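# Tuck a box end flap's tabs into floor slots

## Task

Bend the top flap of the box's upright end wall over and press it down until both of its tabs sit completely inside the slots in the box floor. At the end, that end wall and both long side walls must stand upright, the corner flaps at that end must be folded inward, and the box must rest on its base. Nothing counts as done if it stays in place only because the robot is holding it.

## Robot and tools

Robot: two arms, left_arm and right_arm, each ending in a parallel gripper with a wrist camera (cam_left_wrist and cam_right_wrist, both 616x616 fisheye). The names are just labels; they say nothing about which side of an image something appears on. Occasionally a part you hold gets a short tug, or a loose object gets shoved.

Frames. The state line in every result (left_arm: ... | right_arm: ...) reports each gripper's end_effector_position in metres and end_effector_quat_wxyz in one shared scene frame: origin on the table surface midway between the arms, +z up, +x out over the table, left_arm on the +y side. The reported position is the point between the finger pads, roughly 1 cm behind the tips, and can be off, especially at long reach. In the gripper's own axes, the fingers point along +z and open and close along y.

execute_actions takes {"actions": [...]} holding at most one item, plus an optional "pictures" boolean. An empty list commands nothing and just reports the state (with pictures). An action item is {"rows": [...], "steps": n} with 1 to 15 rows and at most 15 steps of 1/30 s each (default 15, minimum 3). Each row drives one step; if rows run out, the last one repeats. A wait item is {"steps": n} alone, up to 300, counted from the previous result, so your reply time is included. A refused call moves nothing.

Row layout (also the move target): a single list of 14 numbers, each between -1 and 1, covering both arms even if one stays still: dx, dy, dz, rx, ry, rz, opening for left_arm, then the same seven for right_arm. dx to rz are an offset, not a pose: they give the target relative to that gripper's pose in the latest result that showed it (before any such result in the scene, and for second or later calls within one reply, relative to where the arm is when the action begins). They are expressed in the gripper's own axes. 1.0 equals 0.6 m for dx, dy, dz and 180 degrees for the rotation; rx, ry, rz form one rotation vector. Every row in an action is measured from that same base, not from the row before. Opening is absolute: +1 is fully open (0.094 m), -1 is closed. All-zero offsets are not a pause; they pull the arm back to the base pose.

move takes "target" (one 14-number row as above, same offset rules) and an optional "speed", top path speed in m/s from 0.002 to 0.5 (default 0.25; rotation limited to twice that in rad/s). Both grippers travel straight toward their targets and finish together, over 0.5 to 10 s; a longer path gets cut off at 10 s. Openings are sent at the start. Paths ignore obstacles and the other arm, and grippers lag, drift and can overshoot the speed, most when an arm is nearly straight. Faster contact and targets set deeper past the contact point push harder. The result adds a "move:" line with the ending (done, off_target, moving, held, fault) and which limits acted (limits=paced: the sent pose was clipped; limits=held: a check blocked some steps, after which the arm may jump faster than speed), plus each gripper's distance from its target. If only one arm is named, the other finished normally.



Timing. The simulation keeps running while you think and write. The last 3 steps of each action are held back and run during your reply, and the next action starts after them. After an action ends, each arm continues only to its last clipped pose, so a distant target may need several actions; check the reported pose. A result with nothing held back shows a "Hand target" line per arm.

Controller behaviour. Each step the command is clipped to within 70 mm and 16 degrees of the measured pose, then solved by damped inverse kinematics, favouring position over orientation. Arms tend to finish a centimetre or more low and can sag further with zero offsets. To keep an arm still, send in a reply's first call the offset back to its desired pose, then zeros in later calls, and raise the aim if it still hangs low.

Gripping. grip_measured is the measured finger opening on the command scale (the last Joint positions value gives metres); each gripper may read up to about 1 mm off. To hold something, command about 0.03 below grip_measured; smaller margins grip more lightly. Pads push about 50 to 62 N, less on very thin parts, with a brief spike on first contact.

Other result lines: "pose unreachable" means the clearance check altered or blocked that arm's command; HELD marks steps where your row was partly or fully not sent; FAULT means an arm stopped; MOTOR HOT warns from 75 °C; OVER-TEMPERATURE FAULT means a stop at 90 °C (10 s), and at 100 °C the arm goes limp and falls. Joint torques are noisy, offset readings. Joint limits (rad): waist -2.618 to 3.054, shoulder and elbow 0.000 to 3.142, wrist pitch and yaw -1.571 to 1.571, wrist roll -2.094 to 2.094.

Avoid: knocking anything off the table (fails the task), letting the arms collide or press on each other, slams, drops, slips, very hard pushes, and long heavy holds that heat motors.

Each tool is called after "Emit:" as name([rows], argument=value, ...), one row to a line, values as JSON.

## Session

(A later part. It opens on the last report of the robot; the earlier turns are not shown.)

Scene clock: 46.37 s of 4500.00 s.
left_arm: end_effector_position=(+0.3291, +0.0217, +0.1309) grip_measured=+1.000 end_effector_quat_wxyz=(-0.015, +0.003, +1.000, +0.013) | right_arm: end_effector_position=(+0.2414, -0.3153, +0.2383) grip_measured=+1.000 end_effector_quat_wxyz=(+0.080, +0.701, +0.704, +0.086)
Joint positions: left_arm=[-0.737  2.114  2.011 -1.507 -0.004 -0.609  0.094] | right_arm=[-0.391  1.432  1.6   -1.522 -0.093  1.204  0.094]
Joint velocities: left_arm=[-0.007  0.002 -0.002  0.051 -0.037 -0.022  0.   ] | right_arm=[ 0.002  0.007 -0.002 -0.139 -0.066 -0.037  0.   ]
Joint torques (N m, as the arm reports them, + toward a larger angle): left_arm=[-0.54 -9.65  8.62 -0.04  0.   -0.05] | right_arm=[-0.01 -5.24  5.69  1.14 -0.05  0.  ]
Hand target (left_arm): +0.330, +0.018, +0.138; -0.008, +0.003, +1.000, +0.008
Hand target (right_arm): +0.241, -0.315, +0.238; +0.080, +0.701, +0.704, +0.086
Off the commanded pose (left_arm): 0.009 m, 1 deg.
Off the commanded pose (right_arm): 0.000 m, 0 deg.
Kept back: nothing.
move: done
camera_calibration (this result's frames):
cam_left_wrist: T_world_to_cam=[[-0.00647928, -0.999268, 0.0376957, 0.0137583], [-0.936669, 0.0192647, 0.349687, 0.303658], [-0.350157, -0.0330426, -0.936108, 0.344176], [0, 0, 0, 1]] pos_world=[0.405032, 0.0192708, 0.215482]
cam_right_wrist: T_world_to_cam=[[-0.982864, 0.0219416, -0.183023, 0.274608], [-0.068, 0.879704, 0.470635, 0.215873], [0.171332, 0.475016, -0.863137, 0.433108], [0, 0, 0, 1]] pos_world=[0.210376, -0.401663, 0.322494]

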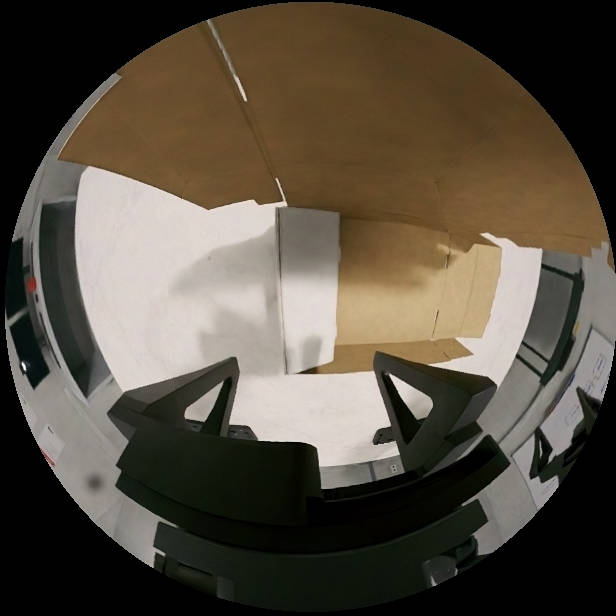

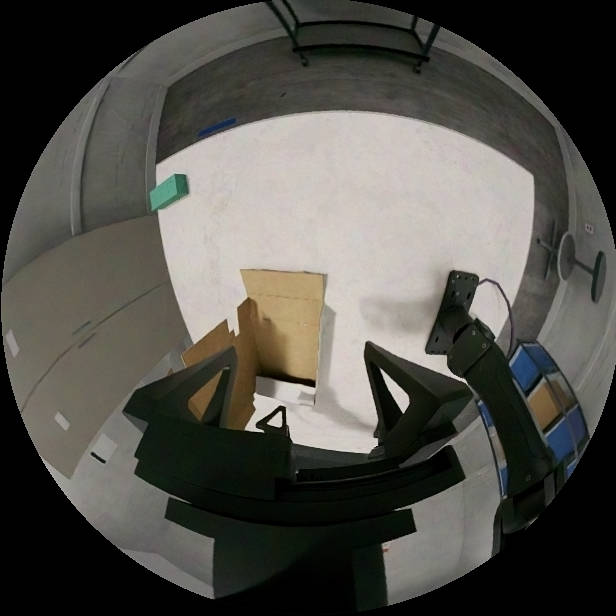

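Emit:
move(target=[0,0.02,-0.02,0,0,0,0.5,0.342,0.01,0.21,0.075,0,0,1])

Emit:
move(target=[0,0,0,0,0,0,0.5,0,0,0.1,0,0,0,1], speed=0.1)

Scene clock: 48.17 s of 4500.00 s.
left_arm: end_effector_position=(+0.3274, +0.0302, +0.1312) grip_measured=+0.501 end_effector_quat_wxyz=(-0.025, +0.003, +0.999, +0.020) | right_arm: end_effector_position=(+0.2672, -0.1142, +0.1140) grip_measured=+1.000 end_effector_quat_wxyz=(-0.008, +0.703, +0.712, -0.009)
Joint positions: left_arm=[-0.722  2.114  2.011 -1.532 -0.004 -0.594  0.071] | right_arm=[ 0.375  1.725  1.417 -1.286 -0.008  1.953  0.094]
Joint velocities: left_arm=[-0.002  0.002  0.002  0.037 -0.066 -0.037 -0.   ] | right_arm=[ 0.002 -0.012  0.002  0.007  0.051  0.022  0.   ]
Joint torques (N m, as the arm reports them, + toward a larger angle): left_arm=[  0.73 -11.12   7.38  -0.1   -0.01   0.1 ] | right_arm=[ 0.09 -8.55  7.81  0.59  0.08  0.08]
Hand target (left_arm): +0.329, +0.033, +0.143; -0.015, +0.003, +1.000, +0.012
Hand target (right_arm): +0.274, -0.113, +0.121; +0.002, +0.705, +0.709, +0.002
Off the commanded pose (left_arm): 0.013 m, 1 deg.
Off the commanded pose (right_arm): 0.011 m, 2 deg.
Kept back: nothing.
move: off_target (left_arm, right_arm)
camera_calibration (this result's frames):
cam_left_wrist: T_world_to_cam=[[-0.00580701, -0.999694, 0.0240547, 0.0238234], [-0.929059, 0.0142914, 0.369655, 0.296808], [-0.369886, -0.0202017, -0.928858, 0.34928], [0, 0, 0, 1]] pos_world=[0.405084, 0.0266304, 0.214142]
cam_right_wrist: T_world_to_cam=[[-0.997077, 0.0133904, 0.0752242, 0.246119], [0.0468579, 0.884812, 0.463587, 0.0699096], [-0.0603516, 0.465756, -0.882853, 0.289007], [0, 0, 0, 1]] pos_world=[0.259566, -0.199759, 0.204227]

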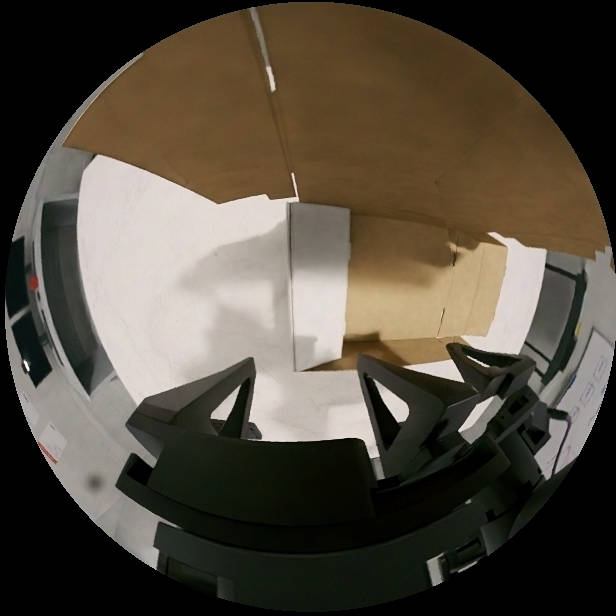

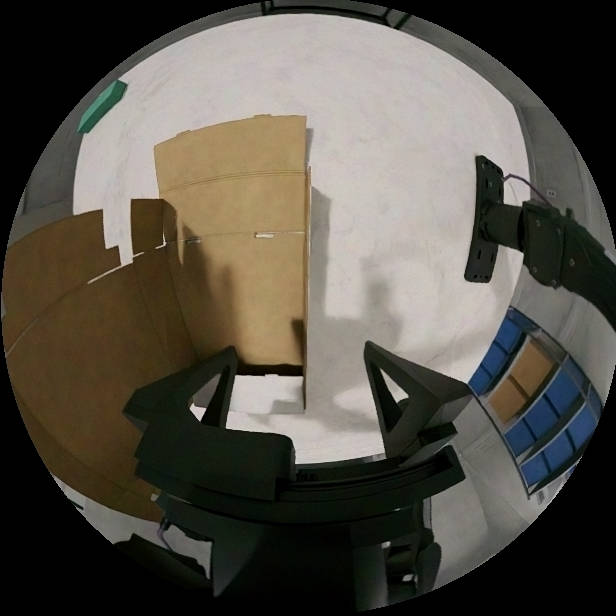

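Scene clock: 49.33 s of 4500.00 s.
left_arm: end_effector_position=(+0.3274, +0.0302, +0.1312) grip_measured=+0.501 end_effector_quat_wxyz=(-0.025, +0.003, +0.999, +0.020) | right_arm: end_effector_position=(+0.2719, -0.1122, +0.0609) grip_measured=+1.000 end_effector_quat_wxyz=(-0.003, +0.703, +0.712, +0.002)
Joint positions: left_arm=[-0.722  2.114  2.011 -1.532 -0.004 -0.594  0.071] | right_arm=[ 0.375  1.756  1.24  -1.053 -0.008  1.953  0.094]
Joint velocities: left_arm=[-0.012 -0.002  0.007  0.022  0.007 -0.007  0.001] | right_arm=[-0.007 -0.007 -0.007  0.007  0.022 -0.066  0.   ]
Joint torques (N m, as the arm reports them, + toward a larger angle): left_arm=[-0.06 -9.55  6.27  0.03  0.    0.01] | right_arm=[ 0.23 -7.88  4.24  0.66  0.    0.03]
Hand target (left_arm): +0.327, +0.030, +0.131; -0.025, +0.003, +0.999, +0.020
Hand target (right_arm): +0.266, -0.114, +0.054; -0.008, +0.702, +0.712, -0.009
Off the commanded pose (left_arm): 0.000 m, 0 deg.
Off the commanded pose (right_arm): 0.009 m, 1 deg.
Kept back: nothing.
move: done
camera_calibration (this result's frames):
cam_left_wrist: T_world_to_cam=[[-0.00580701, -0.999694, 0.0240547, 0.0238234], [-0.929059, 0.0142914, 0.369655, 0.296808], [-0.369886, -0.0202017, -0.928858, 0.34928], [0, 0, 0, 1]] pos_world=[0.405084, 0.0266304, 0.214142]
cam_right_wrist: T_world_to_cam=[[-0.998501, 0.0127967, 0.0532098, 0.256482], [0.0364727, 0.880483, 0.472672, 0.0943547], [-0.0408017, 0.473904, -0.879631, 0.236865], [0, 0, 0, 1]] pos_world=[0.262321, -0.198611, 0.150107]

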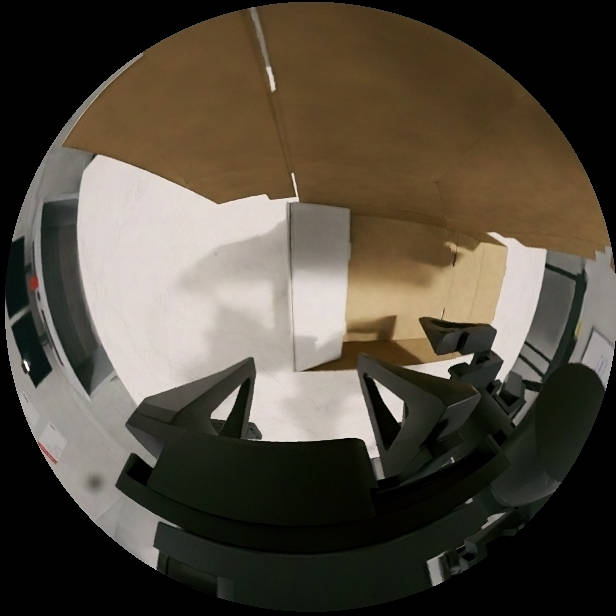

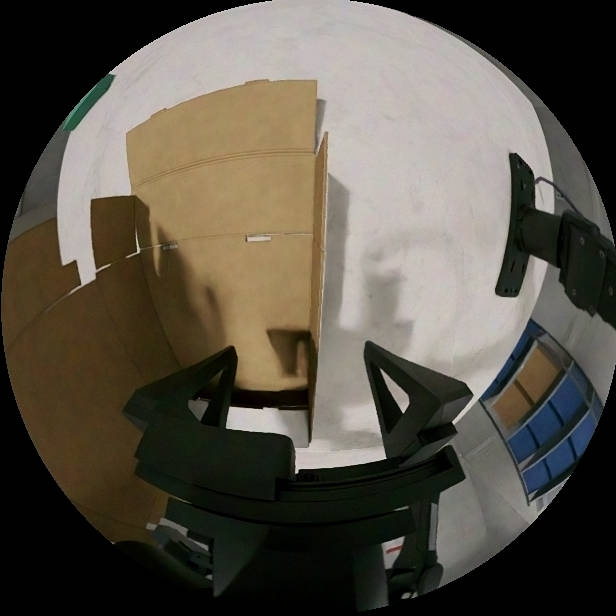

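Emit:
move(target=[0,0.008,0.07,0,0,0,0.1,0,-0.008,0.01,0,0,0,-1], speed=0.08)

Emit:
move(target=[0,0,0.085,0,0,0,0.1,0,0,0,0,0,0,-1], speed=0.03)

Emit:
move(target=[0,0.01,0,0,0,0,-0.4,0,0,0,0,0,0,-1], speed=0.03)

Emit:
move(target=[0,0,0.02,0,0,0,-0.92,0,0,0,0,0,0,-1], speed=0.03)

Scene clock: 50.63 s of 4500.00 s.
left_arm: end_effector_position=(+0.3213, +0.0343, +0.0804) grip_measured=+0.101 end_effector_quat_wxyz=(-0.041, +0.005, +0.999, +0.030) | right_arm: end_effector_position=(+0.2751, -0.1105, +0.0594) grip_measured=-0.975 end_effector_quat_wxyz=(-0.001, +0.703, +0.711, +0.010)
Joint positions: left_arm=[-0.722  2.114  1.806 -1.364 -0.004 -0.591  0.052] | right_arm=[ 0.376  1.756  1.233 -1.03  -0.009  1.954  0.001]
Joint velocities: left_arm=[-0.027 -0.002 -0.007  0.037  0.007 -0.022 -0.002] | right_arm=[ 0.007 -0.002  0.007  0.007  0.022 -0.007 -0.   ]
Joint torques (N m, as the arm reports them, + toward a larger angle): left_arm=[  0.98 -11.63   5.81   0.11  -0.01   0.09] | right_arm=[ 0.44 -9.31  3.53  0.71  0.01  0.05]
Hand target (left_arm): +0.326, +0.037, +0.090; -0.025, +0.003, +0.999, +0.020
Hand target (right_arm): +0.267, -0.112, +0.055; -0.003, +0.703, +0.712, +0.002
Off the commanded pose (left_arm): 0.010 m, 2 deg.
Off the commanded pose (right_arm): 0.009 m, 1 deg.
Kept back: nothing.
move: done
camera_calibration (this result's frames):
cam_left_wrist: T_world_to_cam=[[-0.00880418, -0.999955, 0.00359281, 0.0317925], [-0.917231, 0.00950671, 0.398242, 0.303936], [-0.398258, 0.000210763, -0.917273, 0.307426], [0, 0, 0, 1]] pos_world=[0.401494, 0.0288369, 0.160839]
cam_right_wrist: T_world_to_cam=[[-0.99918, 0.0132037, 0.0382859, 0.260872], [0.0299715, 0.876876, 0.479782, 0.0944313], [-0.0272371, 0.480536, -0.876552, 0.231679], [0, 0, 0, 1]] pos_world=[0.264138, -0.197579, 0.147784]

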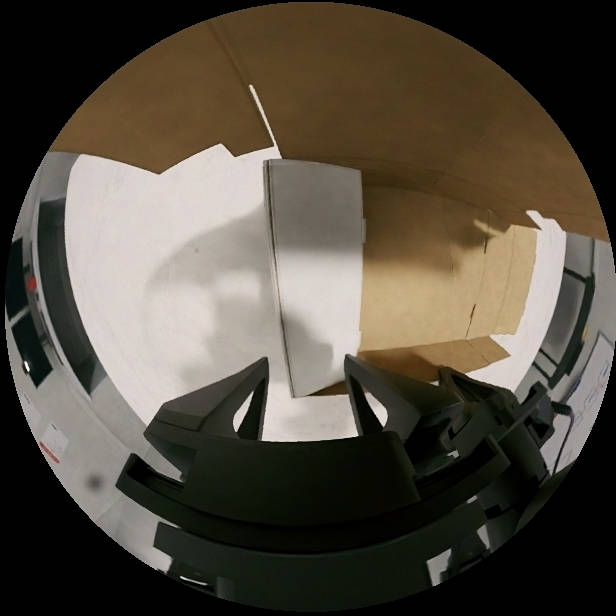

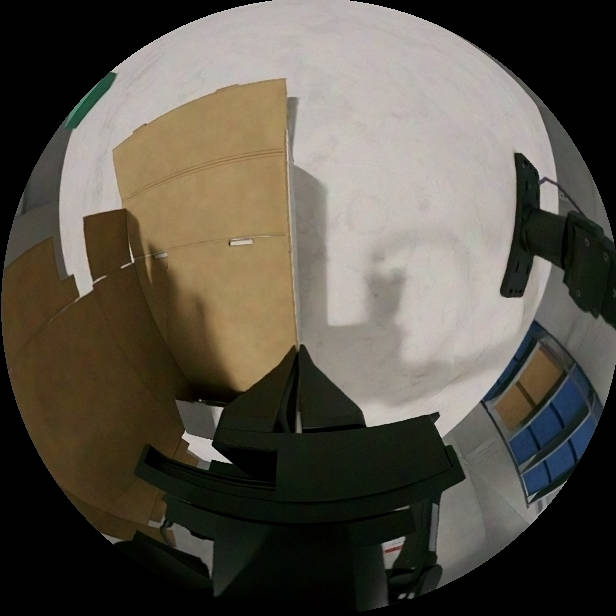

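Scene clock: 52.60 s of 4500.00 s.
left_arm: end_effector_position=(+0.3186, +0.0334, +0.0394) grip_measured=+0.101 end_effector_quat_wxyz=(-0.037, +0.005, +0.999, +0.019) | right_arm: end_effector_position=(+0.2751, -0.1105, +0.0594) grip_measured=-0.975 end_effector_quat_wxyz=(-0.001, +0.703, +0.711, +0.010)
Joint positions: left_arm=[-0.722  2.114  1.643 -1.183  0.009 -0.591  0.052] | right_arm=[ 0.376  1.756  1.233 -1.03  -0.009  1.954  0.001]
Joint velocities: left_arm=[ 0.002 -0.017 -0.027 -0.022 -0.095 -0.007 -0.   ] | right_arm=[-0.002  0.012 -0.002 -0.022 -0.037  0.007 -0.   ]
Joint torques (N m, as the arm reports them, + toward a larger angle): left_arm=[ 0.15 -8.41  4.88  0.15 -0.18  0.03] | right_arm=[ 0.01 -8.57  5.71  0.68  0.    0.  ]
Hand target (left_arm): +0.318, +0.038, +0.030; -0.041, +0.005, +0.999, +0.030
Hand target (right_arm): +0.275, -0.111, +0.059; -0.001, +0.703, +0.711, +0.010
Off the commanded pose (left_arm): 0.011 m, 1 deg.
Off the commanded pose (right_arm): 0.000 m, 0 deg.
Kept back: nothing.
move: off_target (left_arm); limits=held; held on 1 of 59 steps (right_arm)
pose unreachable (right arm): on one or more control steps of this call this arm could not follow its commanded pose, so it was not sent that pose on those steps. It may still have moved: this result reports where it is.
cause: the commanded pose would bring a part of the arm too close to another arm (this arm's wrist (the part past joint 4) and the other arm's wrist (the part past joint 4)).
camera_calibration (this result's frames):
cam_left_wrist: T_world_to_cam=[[-0.00771706, -0.999675, 0.0243159, 0.0297724], [-0.920203, 0.0166163, 0.391088, 0.318811], [-0.391365, -0.0193576, -0.920032, 0.267325], [0, 0, 0, 1]] pos_world=[0.398222, 0.02964, 0.12054]
cam_right_wrist: T_world_to_cam=[[-0.99918, 0.0132037, 0.0382859, 0.260872], [0.0299715, 0.876876, 0.479782, 0.0944313], [-0.0272371, 0.480536, -0.876552, 0.231679], [0, 0, 0, 1]] pos_world=[0.264138, -0.197579, 0.147784]

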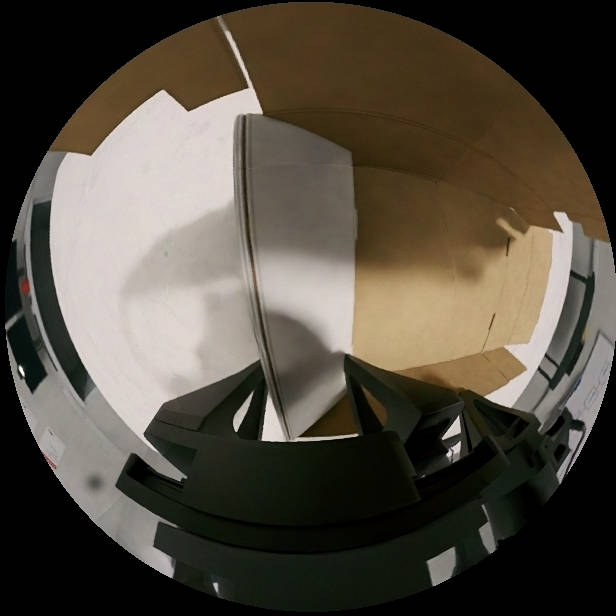

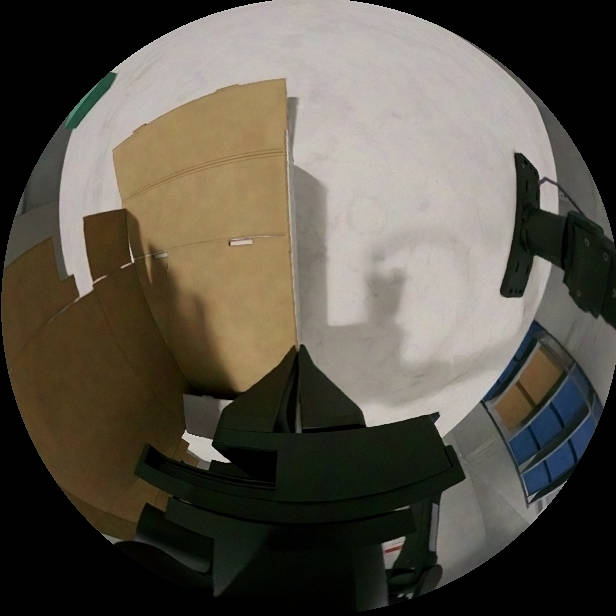

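Scene clock: 53.30 s of 4500.00 s.
left_arm: end_effector_position=(+0.3195, +0.0360, +0.0395) grip_measured=-0.397 end_effector_quat_wxyz=(-0.037, +0.002, +0.999, +0.022) | right_arm: end_effector_position=(+0.2747, -0.1118, +0.0594) grip_measured=-0.975 end_effector_quat_wxyz=(+0.001, +0.703, +0.711, +0.008)
Joint positions: left_arm=[-0.717  2.114  1.643 -1.186  0.006 -0.591  0.028] | right_arm=[ 0.375  1.756  1.233 -1.034 -0.005  1.955  0.001]
Joint velocities: left_arm=[ 0.002 -0.007 -0.007  0.037 -0.007  0.081  0.001] | right_arm=[ 0.002 -0.007 -0.007 -0.066  0.022  0.007 -0.001]
Joint torques (N m, as the arm reports them, + toward a larger angle): left_arm=[  0.57 -10.35   4.67   0.09   0.03   0.14] | right_arm=[ 0.08 -8.57  5.7   0.7  -0.03  0.  ]
Hand target (left_arm): +0.319, +0.039, +0.040; -0.037, +0.005, +0.999, +0.019
Hand target (right_arm): +0.275, -0.111, +0.059; -0.001, +0.703, +0.711, +0.010
Off the commanded pose (left_arm): 0.003 m, 0 deg.
Off the commanded pose (right_arm): 0.001 m, 0 deg.
Kept back: nothing.
move: done
camera_calibration (this result's frames):
cam_left_wrist: T_world_to_cam=[[-0.00265461, -0.999801, 0.0197747, 0.0309548], [-0.920038, 0.0101901, 0.391698, 0.319695], [-0.391821, -0.0171537, -0.919881, 0.26783], [0, 0, 0, 1]] pos_world=[0.399155, 0.0322852, 0.120536]
cam_right_wrist: T_world_to_cam=[[-0.999085, 0.0153599, 0.0399276, 0.260622], [0.032518, 0.879122, 0.475486, 0.0953866], [-0.0277979, 0.476349, -0.878817, 0.232091], [0, 0, 0, 1]] pos_world=[0.263734, -0.198416, 0.148205]

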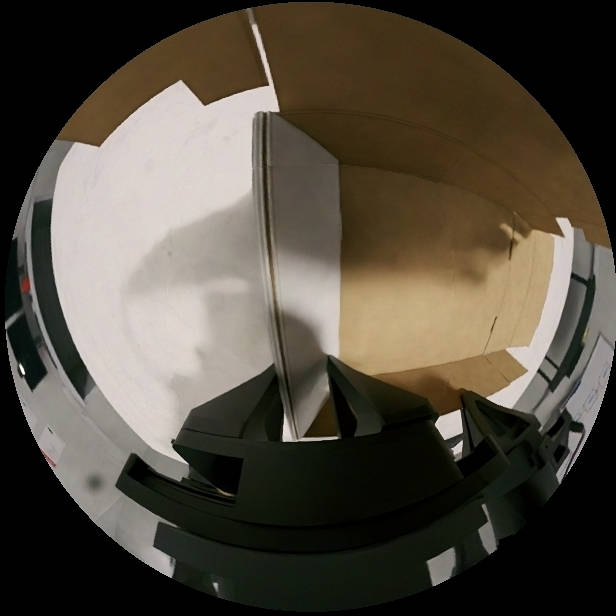

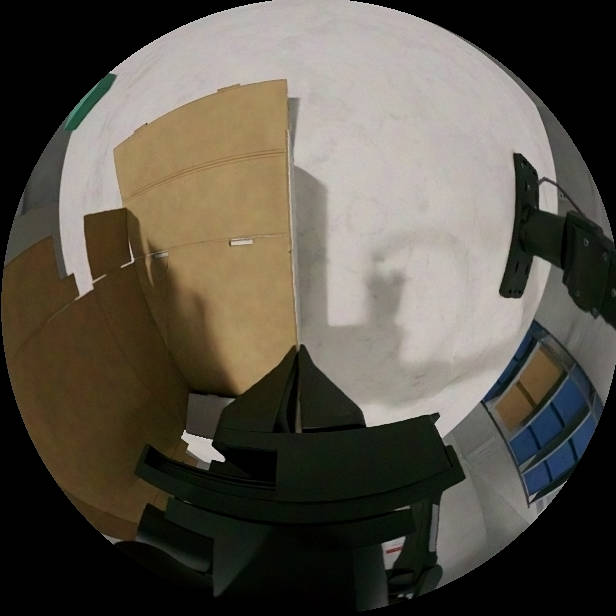

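Scene clock: 54.00 s of 4500.00 s.
left_arm: end_effector_position=(+0.3219, +0.0401, +0.0390) grip_measured=-0.874 end_effector_quat_wxyz=(-0.036, -0.004, +0.999, +0.022) | right_arm: end_effector_position=(+0.2741, -0.1165, +0.0594) grip_measured=-0.975 end_effector_quat_wxyz=(+0.007, +0.706, +0.708, -0.000)
Joint positions: left_arm=[-0.705  2.111  1.637 -1.181  0.003 -0.591  0.006] | right_arm=[ 0.371  1.756  1.233 -1.043  0.013  1.96   0.001]
Joint velocities: left_arm=[-0.002 -0.012  0.007 -0.007 -0.022 -0.051 -0.001] | right_arm=[ 0.002 -0.017 -0.012 -0.037 -0.066 -0.066 -0.   ]
Joint torques (N m, as the arm reports them, + toward a larger angle): left_arm=[-1.07 -8.74  3.79  0.44  0.02  0.03] | right_arm=[ 0.24 -8.55  5.7   0.75 -0.14 -0.04]
Hand target (left_arm): +0.319, +0.037, +0.028; -0.038, +0.002, +0.999, +0.022
Hand target (right_arm): +0.275, -0.112, +0.059; +0.001, +0.703, +0.711, +0.008
Off the commanded pose (left_arm): 0.012 m, 1 deg.
Off the commanded pose (right_arm): 0.005 m, 1 deg.
Kept back: nothing.
move: off_target (left_arm)
camera_calibration (this result's frames):
cam_left_wrist: T_world_to_cam=[[0.00929093, -0.999774, 0.0191068, 0.0312396], [-0.921342, -0.00113258, 0.388751, 0.323102], [-0.388642, -0.0212158, -0.921145, 0.267561], [0, 0, 0, 1]] pos_world=[0.401382, 0.037275, 0.120259]
cam_right_wrist: T_world_to_cam=[[-0.998833, 0.0247373, 0.0414732, 0.261026], [0.040998, 0.888212, 0.457601, 0.0993751], [-0.0255172, 0.458768, -0.88819, 0.232208], [0, 0, 0, 1]] pos_world=[0.262573, -0.201253, 0.149945]

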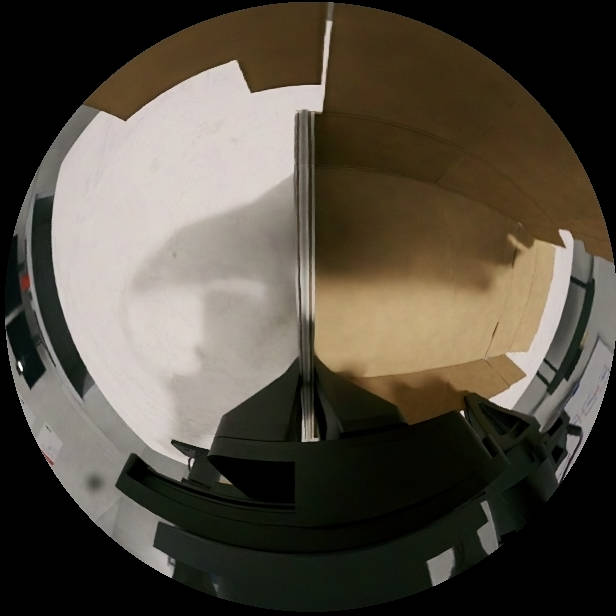

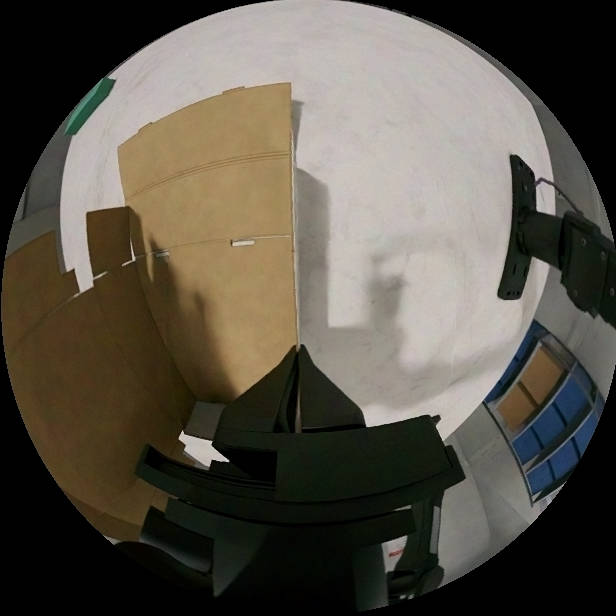

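Folded. Repeat at the far part.

Emit:
move(target=[0,0,0.03,0,0,0,-0.92,0,0,0,0,0,0,-1], speed=0.03)

Emit:
move(target=[-0.08,0,-0.02,0,-0.06,0,-0.5,0,0,0,0,0,0,-1], speed=0.05)

Emit:
move(target=[0,0,0,0,0,0,-0.92,0,0,0,0,0,0,-1])

Emit:
move(target=[-0.007,0,0.035,0,0,0,-0.92,0,0,0,0,0,0,-1], speed=0.03)

Emit:
move(target=[0,0,-0.02,0,0,0,0,0,0,0,0,0,0,0.3], speed=0.05)

Emit:
move(target=[0.04,0,-0.13,0,0,0,0,0,0,-0.1,0,0,0,0.3], speed=0.1)

Scene clock: 56.40 s of 4500.00 s.
left_arm: end_effector_position=(+0.3220, +0.0401, +0.0386) grip_measured=-0.875 end_effector_quat_wxyz=(-0.034, -0.004, +0.999, +0.016) | right_arm: end_effector_position=(+0.2742, -0.1167, +0.0594) grip_measured=-0.975 end_effector_quat_wxyz=(+0.007, +0.707, +0.707, -0.000)
Joint positions: left_arm=[-0.701  2.103  1.623 -1.165  0.011 -0.587  0.006] | right_arm=[ 0.371  1.756  1.233 -1.043  0.014  1.963  0.001]
Joint velocities: left_arm=[ 0.007  0.002 -0.012 -0.066  0.051  0.007  0.   ] | right_arm=[-0.002 -0.002 -0.002  0.022 -0.037 -0.007 -0.001]
Joint torques (N m, as the arm reports them, + toward a larger angle): left_arm=[-0.35 -7.92  3.08  0.62 -0.07 -0.03] | right_arm=[-0.02 -8.53  5.69  0.65  0.01 -0.02]
Hand target (left_arm): +0.320, +0.041, +0.021; -0.037, -0.004, +0.999, +0.022
Hand target (right_arm): +0.274, -0.117, +0.059; +0.007, +0.706, +0.708, -0.000
Off the commanded pose (left_arm): 0.018 m, 1 deg.
Off the commanded pose (right_arm): 0.000 m, 0 deg.
Kept back: nothing.
move: off_target (left_arm)
camera_calibration (this result's frames):
cam_left_wrist: T_world_to_cam=[[0.009434, -0.999474, 0.0310258, 0.030785], [-0.922747, 0.0032536, 0.385392, 0.323736], [-0.38529, -0.0322648, -0.922231, 0.266631], [0, 0, 0, 1]] pos_world=[0.401167, 0.0383183, 0.120175]
cam_right_wrist: T_world_to_cam=[[-0.998783, 0.0274523, 0.0409821, 0.261441], [0.0431626, 0.888571, 0.456704, 0.0990397], [-0.0238779, 0.457917, -0.888674, 0.231779], [0, 0, 0, 1]] pos_world=[0.262382, -0.201317, 0.15003]

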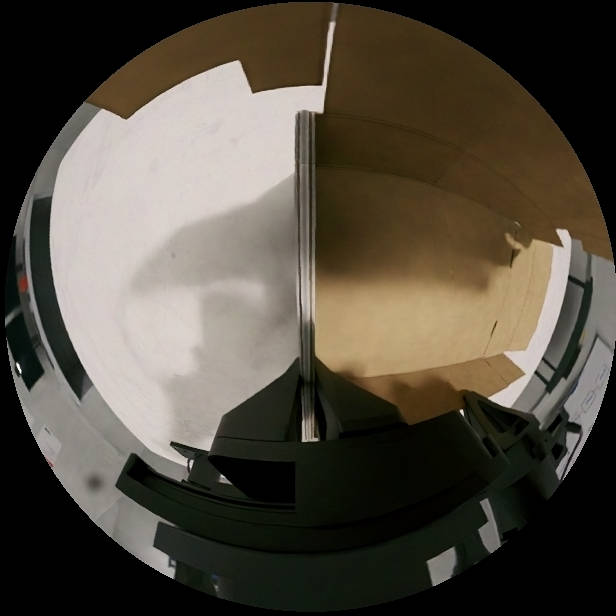

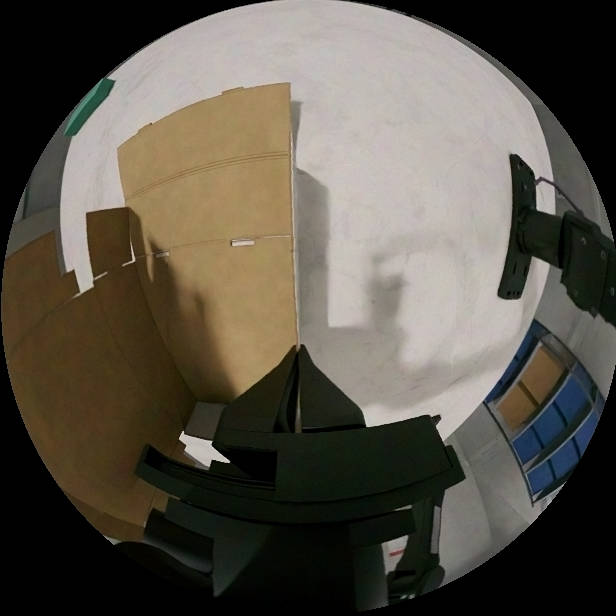

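Scene clock: 58.60 s of 4500.00 s.
left_arm: end_effector_position=(+0.3565, +0.0427, +0.0368) grip_measured=-0.501 end_effector_quat_wxyz=(+0.036, -0.000, +0.999, +0.025) | right_arm: end_effector_position=(+0.2747, -0.1158, +0.0594) grip_measured=-0.975 end_effector_quat_wxyz=(+0.006, +0.708, +0.707, +0.002)
Joint positions: left_arm=[-0.69   2.107  1.623 -1.052 -0.081 -0.568  0.023] | right_arm=[ 0.371  1.756  1.233 -1.04   0.01   1.963  0.001]
Joint velocities: left_arm=[ 0.002  0.002 -0.012  0.007  0.066  0.095 -0.   ] | right_arm=[-0.012 -0.012 -0.022  0.037  0.007  0.007  0.001]
Joint torques (N m, as the arm reports them, + toward a larger angle): left_arm=[  0.74 -10.16   8.75   0.41  -0.12   0.09] | right_arm=[-0.01 -8.56  5.68  0.62  0.04 -0.01]
Hand target (left_arm): +0.370, +0.041, +0.048; +0.060, -0.002, +0.998, +0.017
Hand target (right_arm): +0.274, -0.117, +0.059; +0.007, +0.707, +0.707, -0.000
Off the commanded pose (left_arm): 0.018 m, 3 deg.
Off the commanded pose (right_arm): 0.001 m, 0 deg.
Kept back: nothing.
move: off_target (left_arm)
camera_calibration (this result's frames):
cam_left_wrist: T_world_to_cam=[[-0.00316713, -0.99991, 0.0130112, 0.0382349], [-0.96748, 0.00635481, 0.252868, 0.376921], [-0.252928, -0.0117872, -0.967413, 0.232013], [0, 0, 0, 1]] pos_world=[0.423467, 0.038571, 0.128643]
cam_right_wrist: T_world_to_cam=[[-0.998828, 0.0276193, 0.0397423, 0.261963], [0.0428504, 0.886402, 0.460929, 0.0977907], [-0.0224971, 0.462091, -0.886547, 0.231344], [0, 0, 0, 1]] pos_world=[0.26267, -0.200819, 0.149612]

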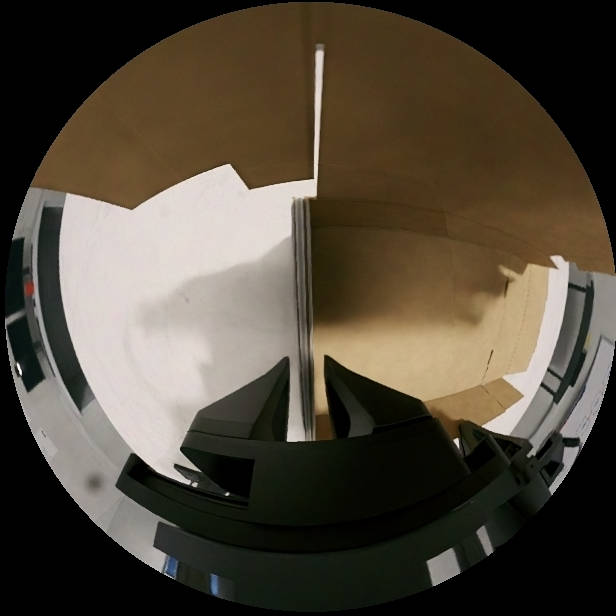

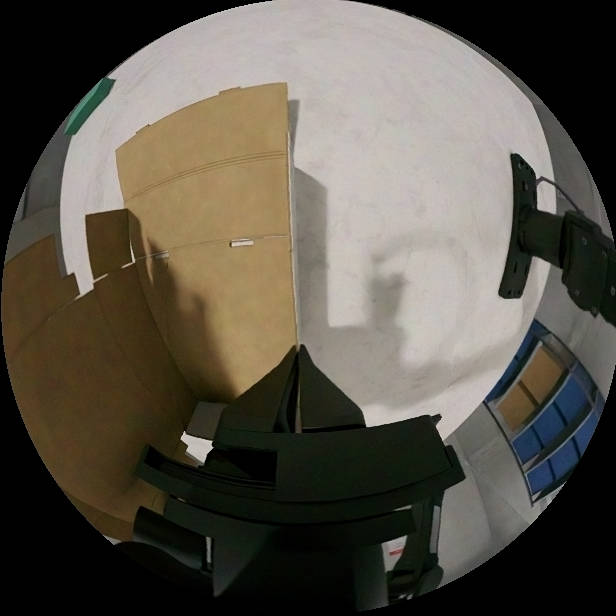

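Scene clock: 59.10 s of 4500.00 s.
left_arm: end_effector_position=(+0.3572, +0.0414, +0.0367) grip_measured=-0.878 end_effector_quat_wxyz=(+0.035, -0.004, +0.999, +0.018) | right_arm: end_effector_position=(+0.2744, -0.1160, +0.0594) grip_measured=-0.975 end_effector_quat_wxyz=(+0.006, +0.708, +0.706, +0.001)
Joint positions: left_arm=[-0.686  2.107  1.623 -1.047 -0.067 -0.57   0.006] | right_arm=[ 0.371  1.756  1.233 -1.041  0.011  1.965  0.001]
Joint velocities: left_arm=[ 0.002 -0.002  0.002  0.037  0.037 -0.007 -0.002] | right_arm=[-0.002  0.002  0.002 -0.022  0.022 -0.037 -0.001]
Joint torques (N m, as the arm reports them, + toward a larger angle): left_arm=[-0.45 -9.6   6.44  0.2  -0.16  0.03] | right_arm=[ 0.   -8.54  5.69  0.67  0.01 -0.02]
Hand target (left_arm): +0.356, +0.043, +0.037; +0.036, -0.000, +0.999, +0.025
Hand target (right_arm): +0.275, -0.116, +0.059; +0.006, +0.708, +0.707, +0.002
Off the commanded pose (left_arm): 0.001 m, 1 deg.
Off the commanded pose (right_arm): 0.000 m, 0 deg.
Kept back: nothing.
move: done
camera_calibration (this result's frames):
cam_left_wrist: T_world_to_cam=[[0.00286061, -0.999615, 0.0276161, 0.0342422], [-0.96681, 0.00429083, 0.255461, 0.377375], [-0.255481, -0.0274303, -0.966425, 0.233564], [0, 0, 0, 1]] pos_world=[0.424423, 0.0390165, 0.128372]
cam_right_wrist: T_world_to_cam=[[-0.998726, 0.0299387, 0.0406159, 0.26192], [0.0452949, 0.886653, 0.460212, 0.0973541], [-0.0222341, 0.461465, -0.88688, 0.231292], [0, 0, 0, 1]] pos_world=[0.262319, -0.200894, 0.149686]

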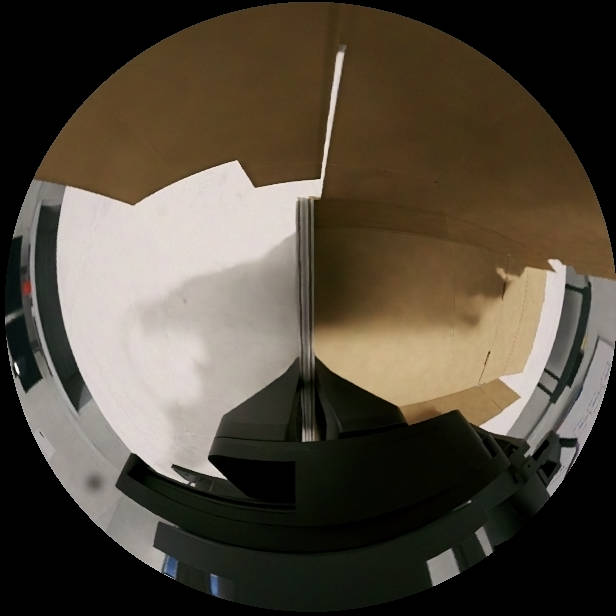

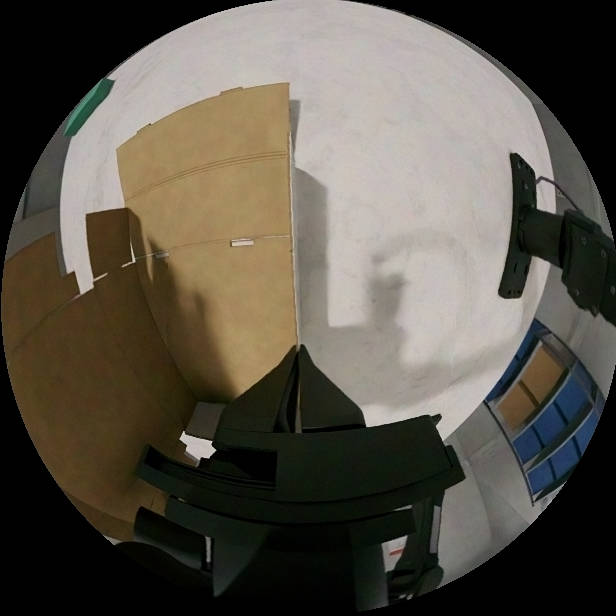

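Scene clock: 60.03 s of 4500.00 s.
left_arm: end_effector_position=(+0.3595, +0.0404, +0.0355) grip_measured=-0.878 end_effector_quat_wxyz=(+0.036, -0.001, +0.999, +0.012) | right_arm: end_effector_position=(+0.2751, -0.1164, +0.0594) grip_measured=-0.975 end_effector_quat_wxyz=(+0.008, +0.711, +0.704, +0.001)
Joint positions: left_arm=[-0.681  2.109  1.622 -1.035 -0.058 -0.559  0.006] | right_arm=[ 0.371  1.756  1.233 -1.039  0.014  1.972  0.001]
Joint velocities: left_arm=[-0.007 -0.012  0.002  0.022 -0.007 -0.007 -0.   ] | right_arm=[ 0.002  0.002 -0.007 -0.051 -0.037  0.037  0.001]
Joint torques (N m, as the arm reports them, + toward a larger angle): left_arm=[ 0.37 -7.36  4.35  0.89 -0.12  0.  ] | right_arm=[-0.01 -8.56  5.71  0.63 -0.01 -0.05]
Hand target (left_arm): +0.362, +0.043, +0.017; +0.034, -0.004, +0.999, +0.018
Hand target (right_arm): +0.274, -0.116, +0.059; +0.006, +0.708, +0.706, +0.001
Off the commanded pose (left_arm): 0.020 m, 1 deg.
Off the commanded pose (right_arm): 0.001 m, 0 deg.
Kept back: nothing.
move: off_target (left_arm)
camera_calibration (this result's frames):
cam_left_wrist: T_world_to_cam=[[-0.00368232, -0.999223, 0.0392461, 0.0352411], [-0.967318, 0.0135099, 0.253207, 0.379761], [-0.253541, -0.0370311, -0.966616, 0.232697], [0, 0, 0, 1]] pos_world=[0.426477, 0.0387002, 0.127387]
cam_right_wrist: T_world_to_cam=[[-0.998632, 0.0365337, 0.0374139, 0.263534], [0.0496343, 0.887432, 0.458258, 0.096673], [-0.0164604, 0.459488, -0.888031, 0.229744], [0, 0, 0, 1]] pos_world=[0.262156, -0.200983, 0.149859]

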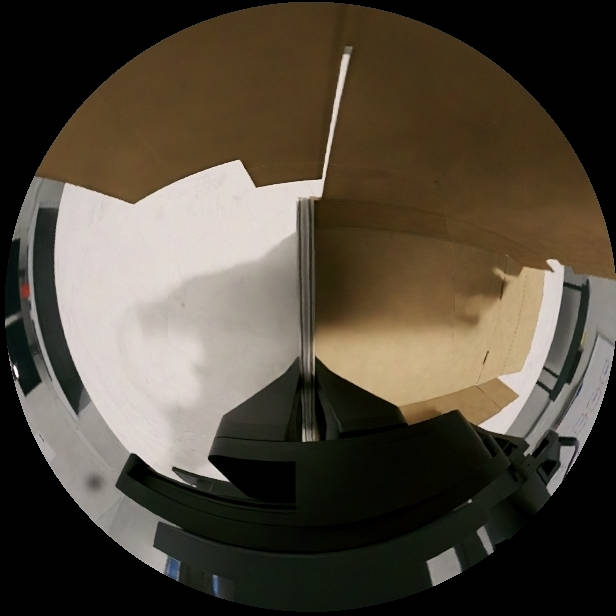

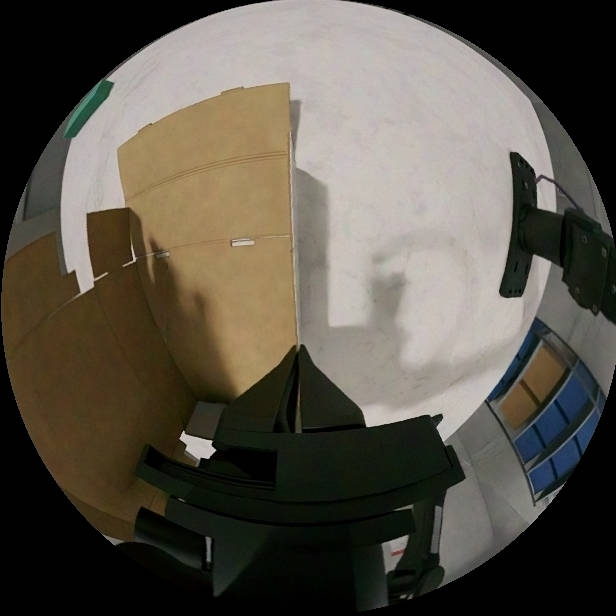

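Scene clock: 60.80 s of 4500.00 s.
left_arm: end_effector_position=(+0.3529, +0.0443, +0.0340) grip_measured=-0.001 end_effector_quat_wxyz=(+0.022, -0.000, +1.000, +0.020) | right_arm: end_effector_position=(+0.2754, -0.1163, +0.0594) grip_measured=+0.299 end_effector_quat_wxyz=(+0.008, +0.711, +0.703, +0.002)
Joint positions: left_arm=[-0.681  2.113  1.622 -1.064 -0.057 -0.559  0.047] | right_arm=[ 0.371  1.756  1.233 -1.038  0.014  1.972  0.061]
Joint velocities: left_arm=[-0.002 -0.012  0.002 -0.051 -0.007 -0.037 -0.   ] | right_arm=[ 0.007  0.007 -0.022 -0.125 -0.081 -0.081  0.   ]
Joint torques (N m, as the arm reports them, + toward a larger angle): left_arm=[ -0.3  -10.8    8.46   0.07  -0.04  -0.01] | right_arm=[ 0.   -8.55  5.72  0.64  0.02  0.  ]
Hand target (left_arm): +0.358, +0.040, +0.048; +0.036, -0.001, +0.999, +0.012
Hand target (right_arm): +0.275, -0.116, +0.059; +0.008, +0.711, +0.704, +0.001
Off the commanded pose (left_arm): 0.015 m, 2 deg.
Off the commanded pose (right_arm): 0.000 m, 0 deg.
Kept back: nothing.
move: off_target (left_arm)
camera_calibration (this result's frames):
cam_left_wrist: T_world_to_cam=[[-0.00283567, -0.999734, 0.0229039, 0.0394042], [-0.959731, 0.0091547, 0.280772, 0.370367], [-0.280907, -0.0211854, -0.959501, 0.238382], [0, 0, 0, 1]] pos_world=[0.422528, 0.0410534, 0.123836]
cam_right_wrist: T_world_to_cam=[[-0.998671, 0.0365176, 0.0363732, 0.263863], [0.0491492, 0.887232, 0.458698, 0.0966468], [-0.015521, 0.459876, -0.887848, 0.229476], [0, 0, 0, 1]] pos_world=[0.262324, -0.200914, 0.149811]

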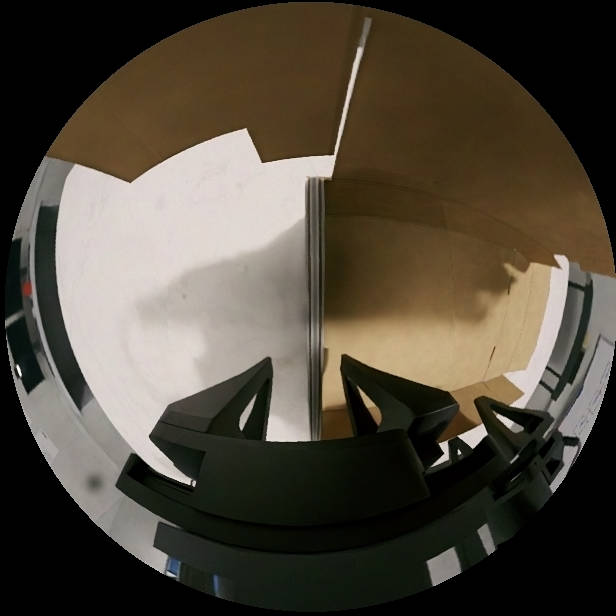

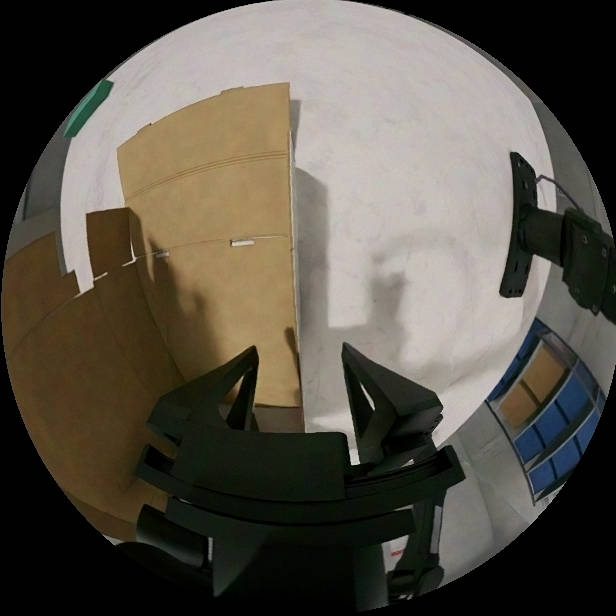

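Scene clock: 62.17 s of 4500.00 s.
left_arm: end_effector_position=(+0.3212, +0.0460, +0.0942) grip_measured=-0.001 end_effector_quat_wxyz=(+0.004, +0.001, +0.999, +0.032) | right_arm: end_effector_position=(+0.2722, -0.1176, +0.1089) grip_measured=+0.299 end_effector_quat_wxyz=(+0.005, +0.711, +0.704, -0.007)
Joint positions: left_arm=[-0.722  2.009  1.708 -1.3   -0.057 -0.598  0.047] | right_arm=[ 0.371  1.726  1.397 -1.251  0.014  1.972  0.061]
Joint velocities: left_arm=[-0.007 -0.002  0.002  0.037 -0.022 -0.007 -0.001] | right_arm=[-0.002  0.002  0.002 -0.022 -0.007 -0.007  0.001]
Joint torques (N m, as the arm reports them, + toward a larger angle): left_arm=[ -0.78 -10.61   8.83   0.01  -0.05  -0.06] | right_arm=[ 0.1  -9.47  7.81  0.38  0.01  0.01]
Hand target (left_arm): +0.324, +0.041, +0.110; +0.022, -0.000, +1.000, +0.020
Hand target (right_arm): +0.274, -0.116, +0.119; +0.008, +0.711, +0.703, +0.002
Off the commanded pose (left_arm): 0.018 m, 2 deg.
Off the commanded pose (right_arm): 0.011 m, 1 deg.
Kept back: nothing.
move: off_target (left_arm, right_arm)
camera_calibration (this result's frames):
cam_left_wrist: T_world_to_cam=[[-0.00440116, -0.99999, -0.000861819, 0.0424502], [-0.948999, 0.00390504, 0.315256, 0.316506], [-0.315249, 0.00220535, -0.949006, 0.296271], [0, 0, 0, 1]] pos_world=[0.393949, 0.0405604, 0.181419]
cam_right_wrist: T_world_to_cam=[[-0.997895, 0.0368373, 0.0533638, 0.256892], [0.0570136, 0.890475, 0.451447, 0.0742975], [-0.0308891, 0.453539, -0.890701, 0.277733], [0, 0, 0, 1]] pos_world=[0.260694, -0.201586, 0.200127]

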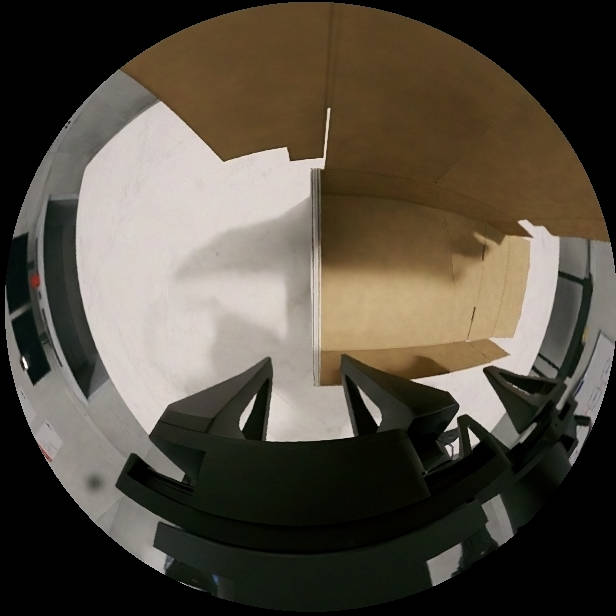

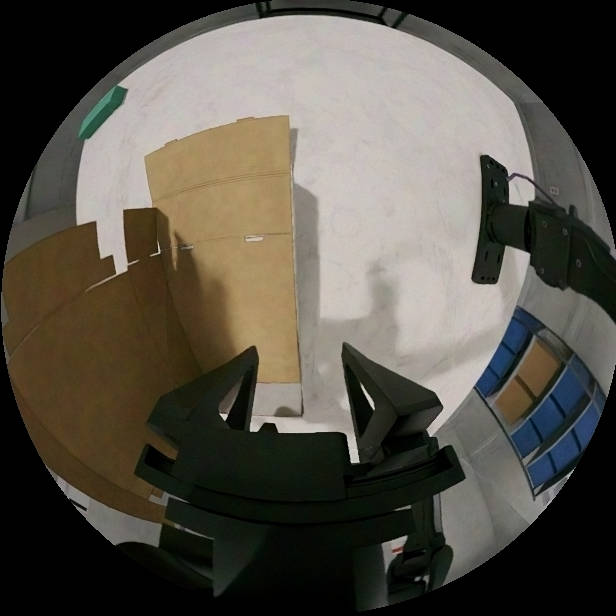

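Emit:
finished_scene(scene=2)

The scene is finished: the task was done.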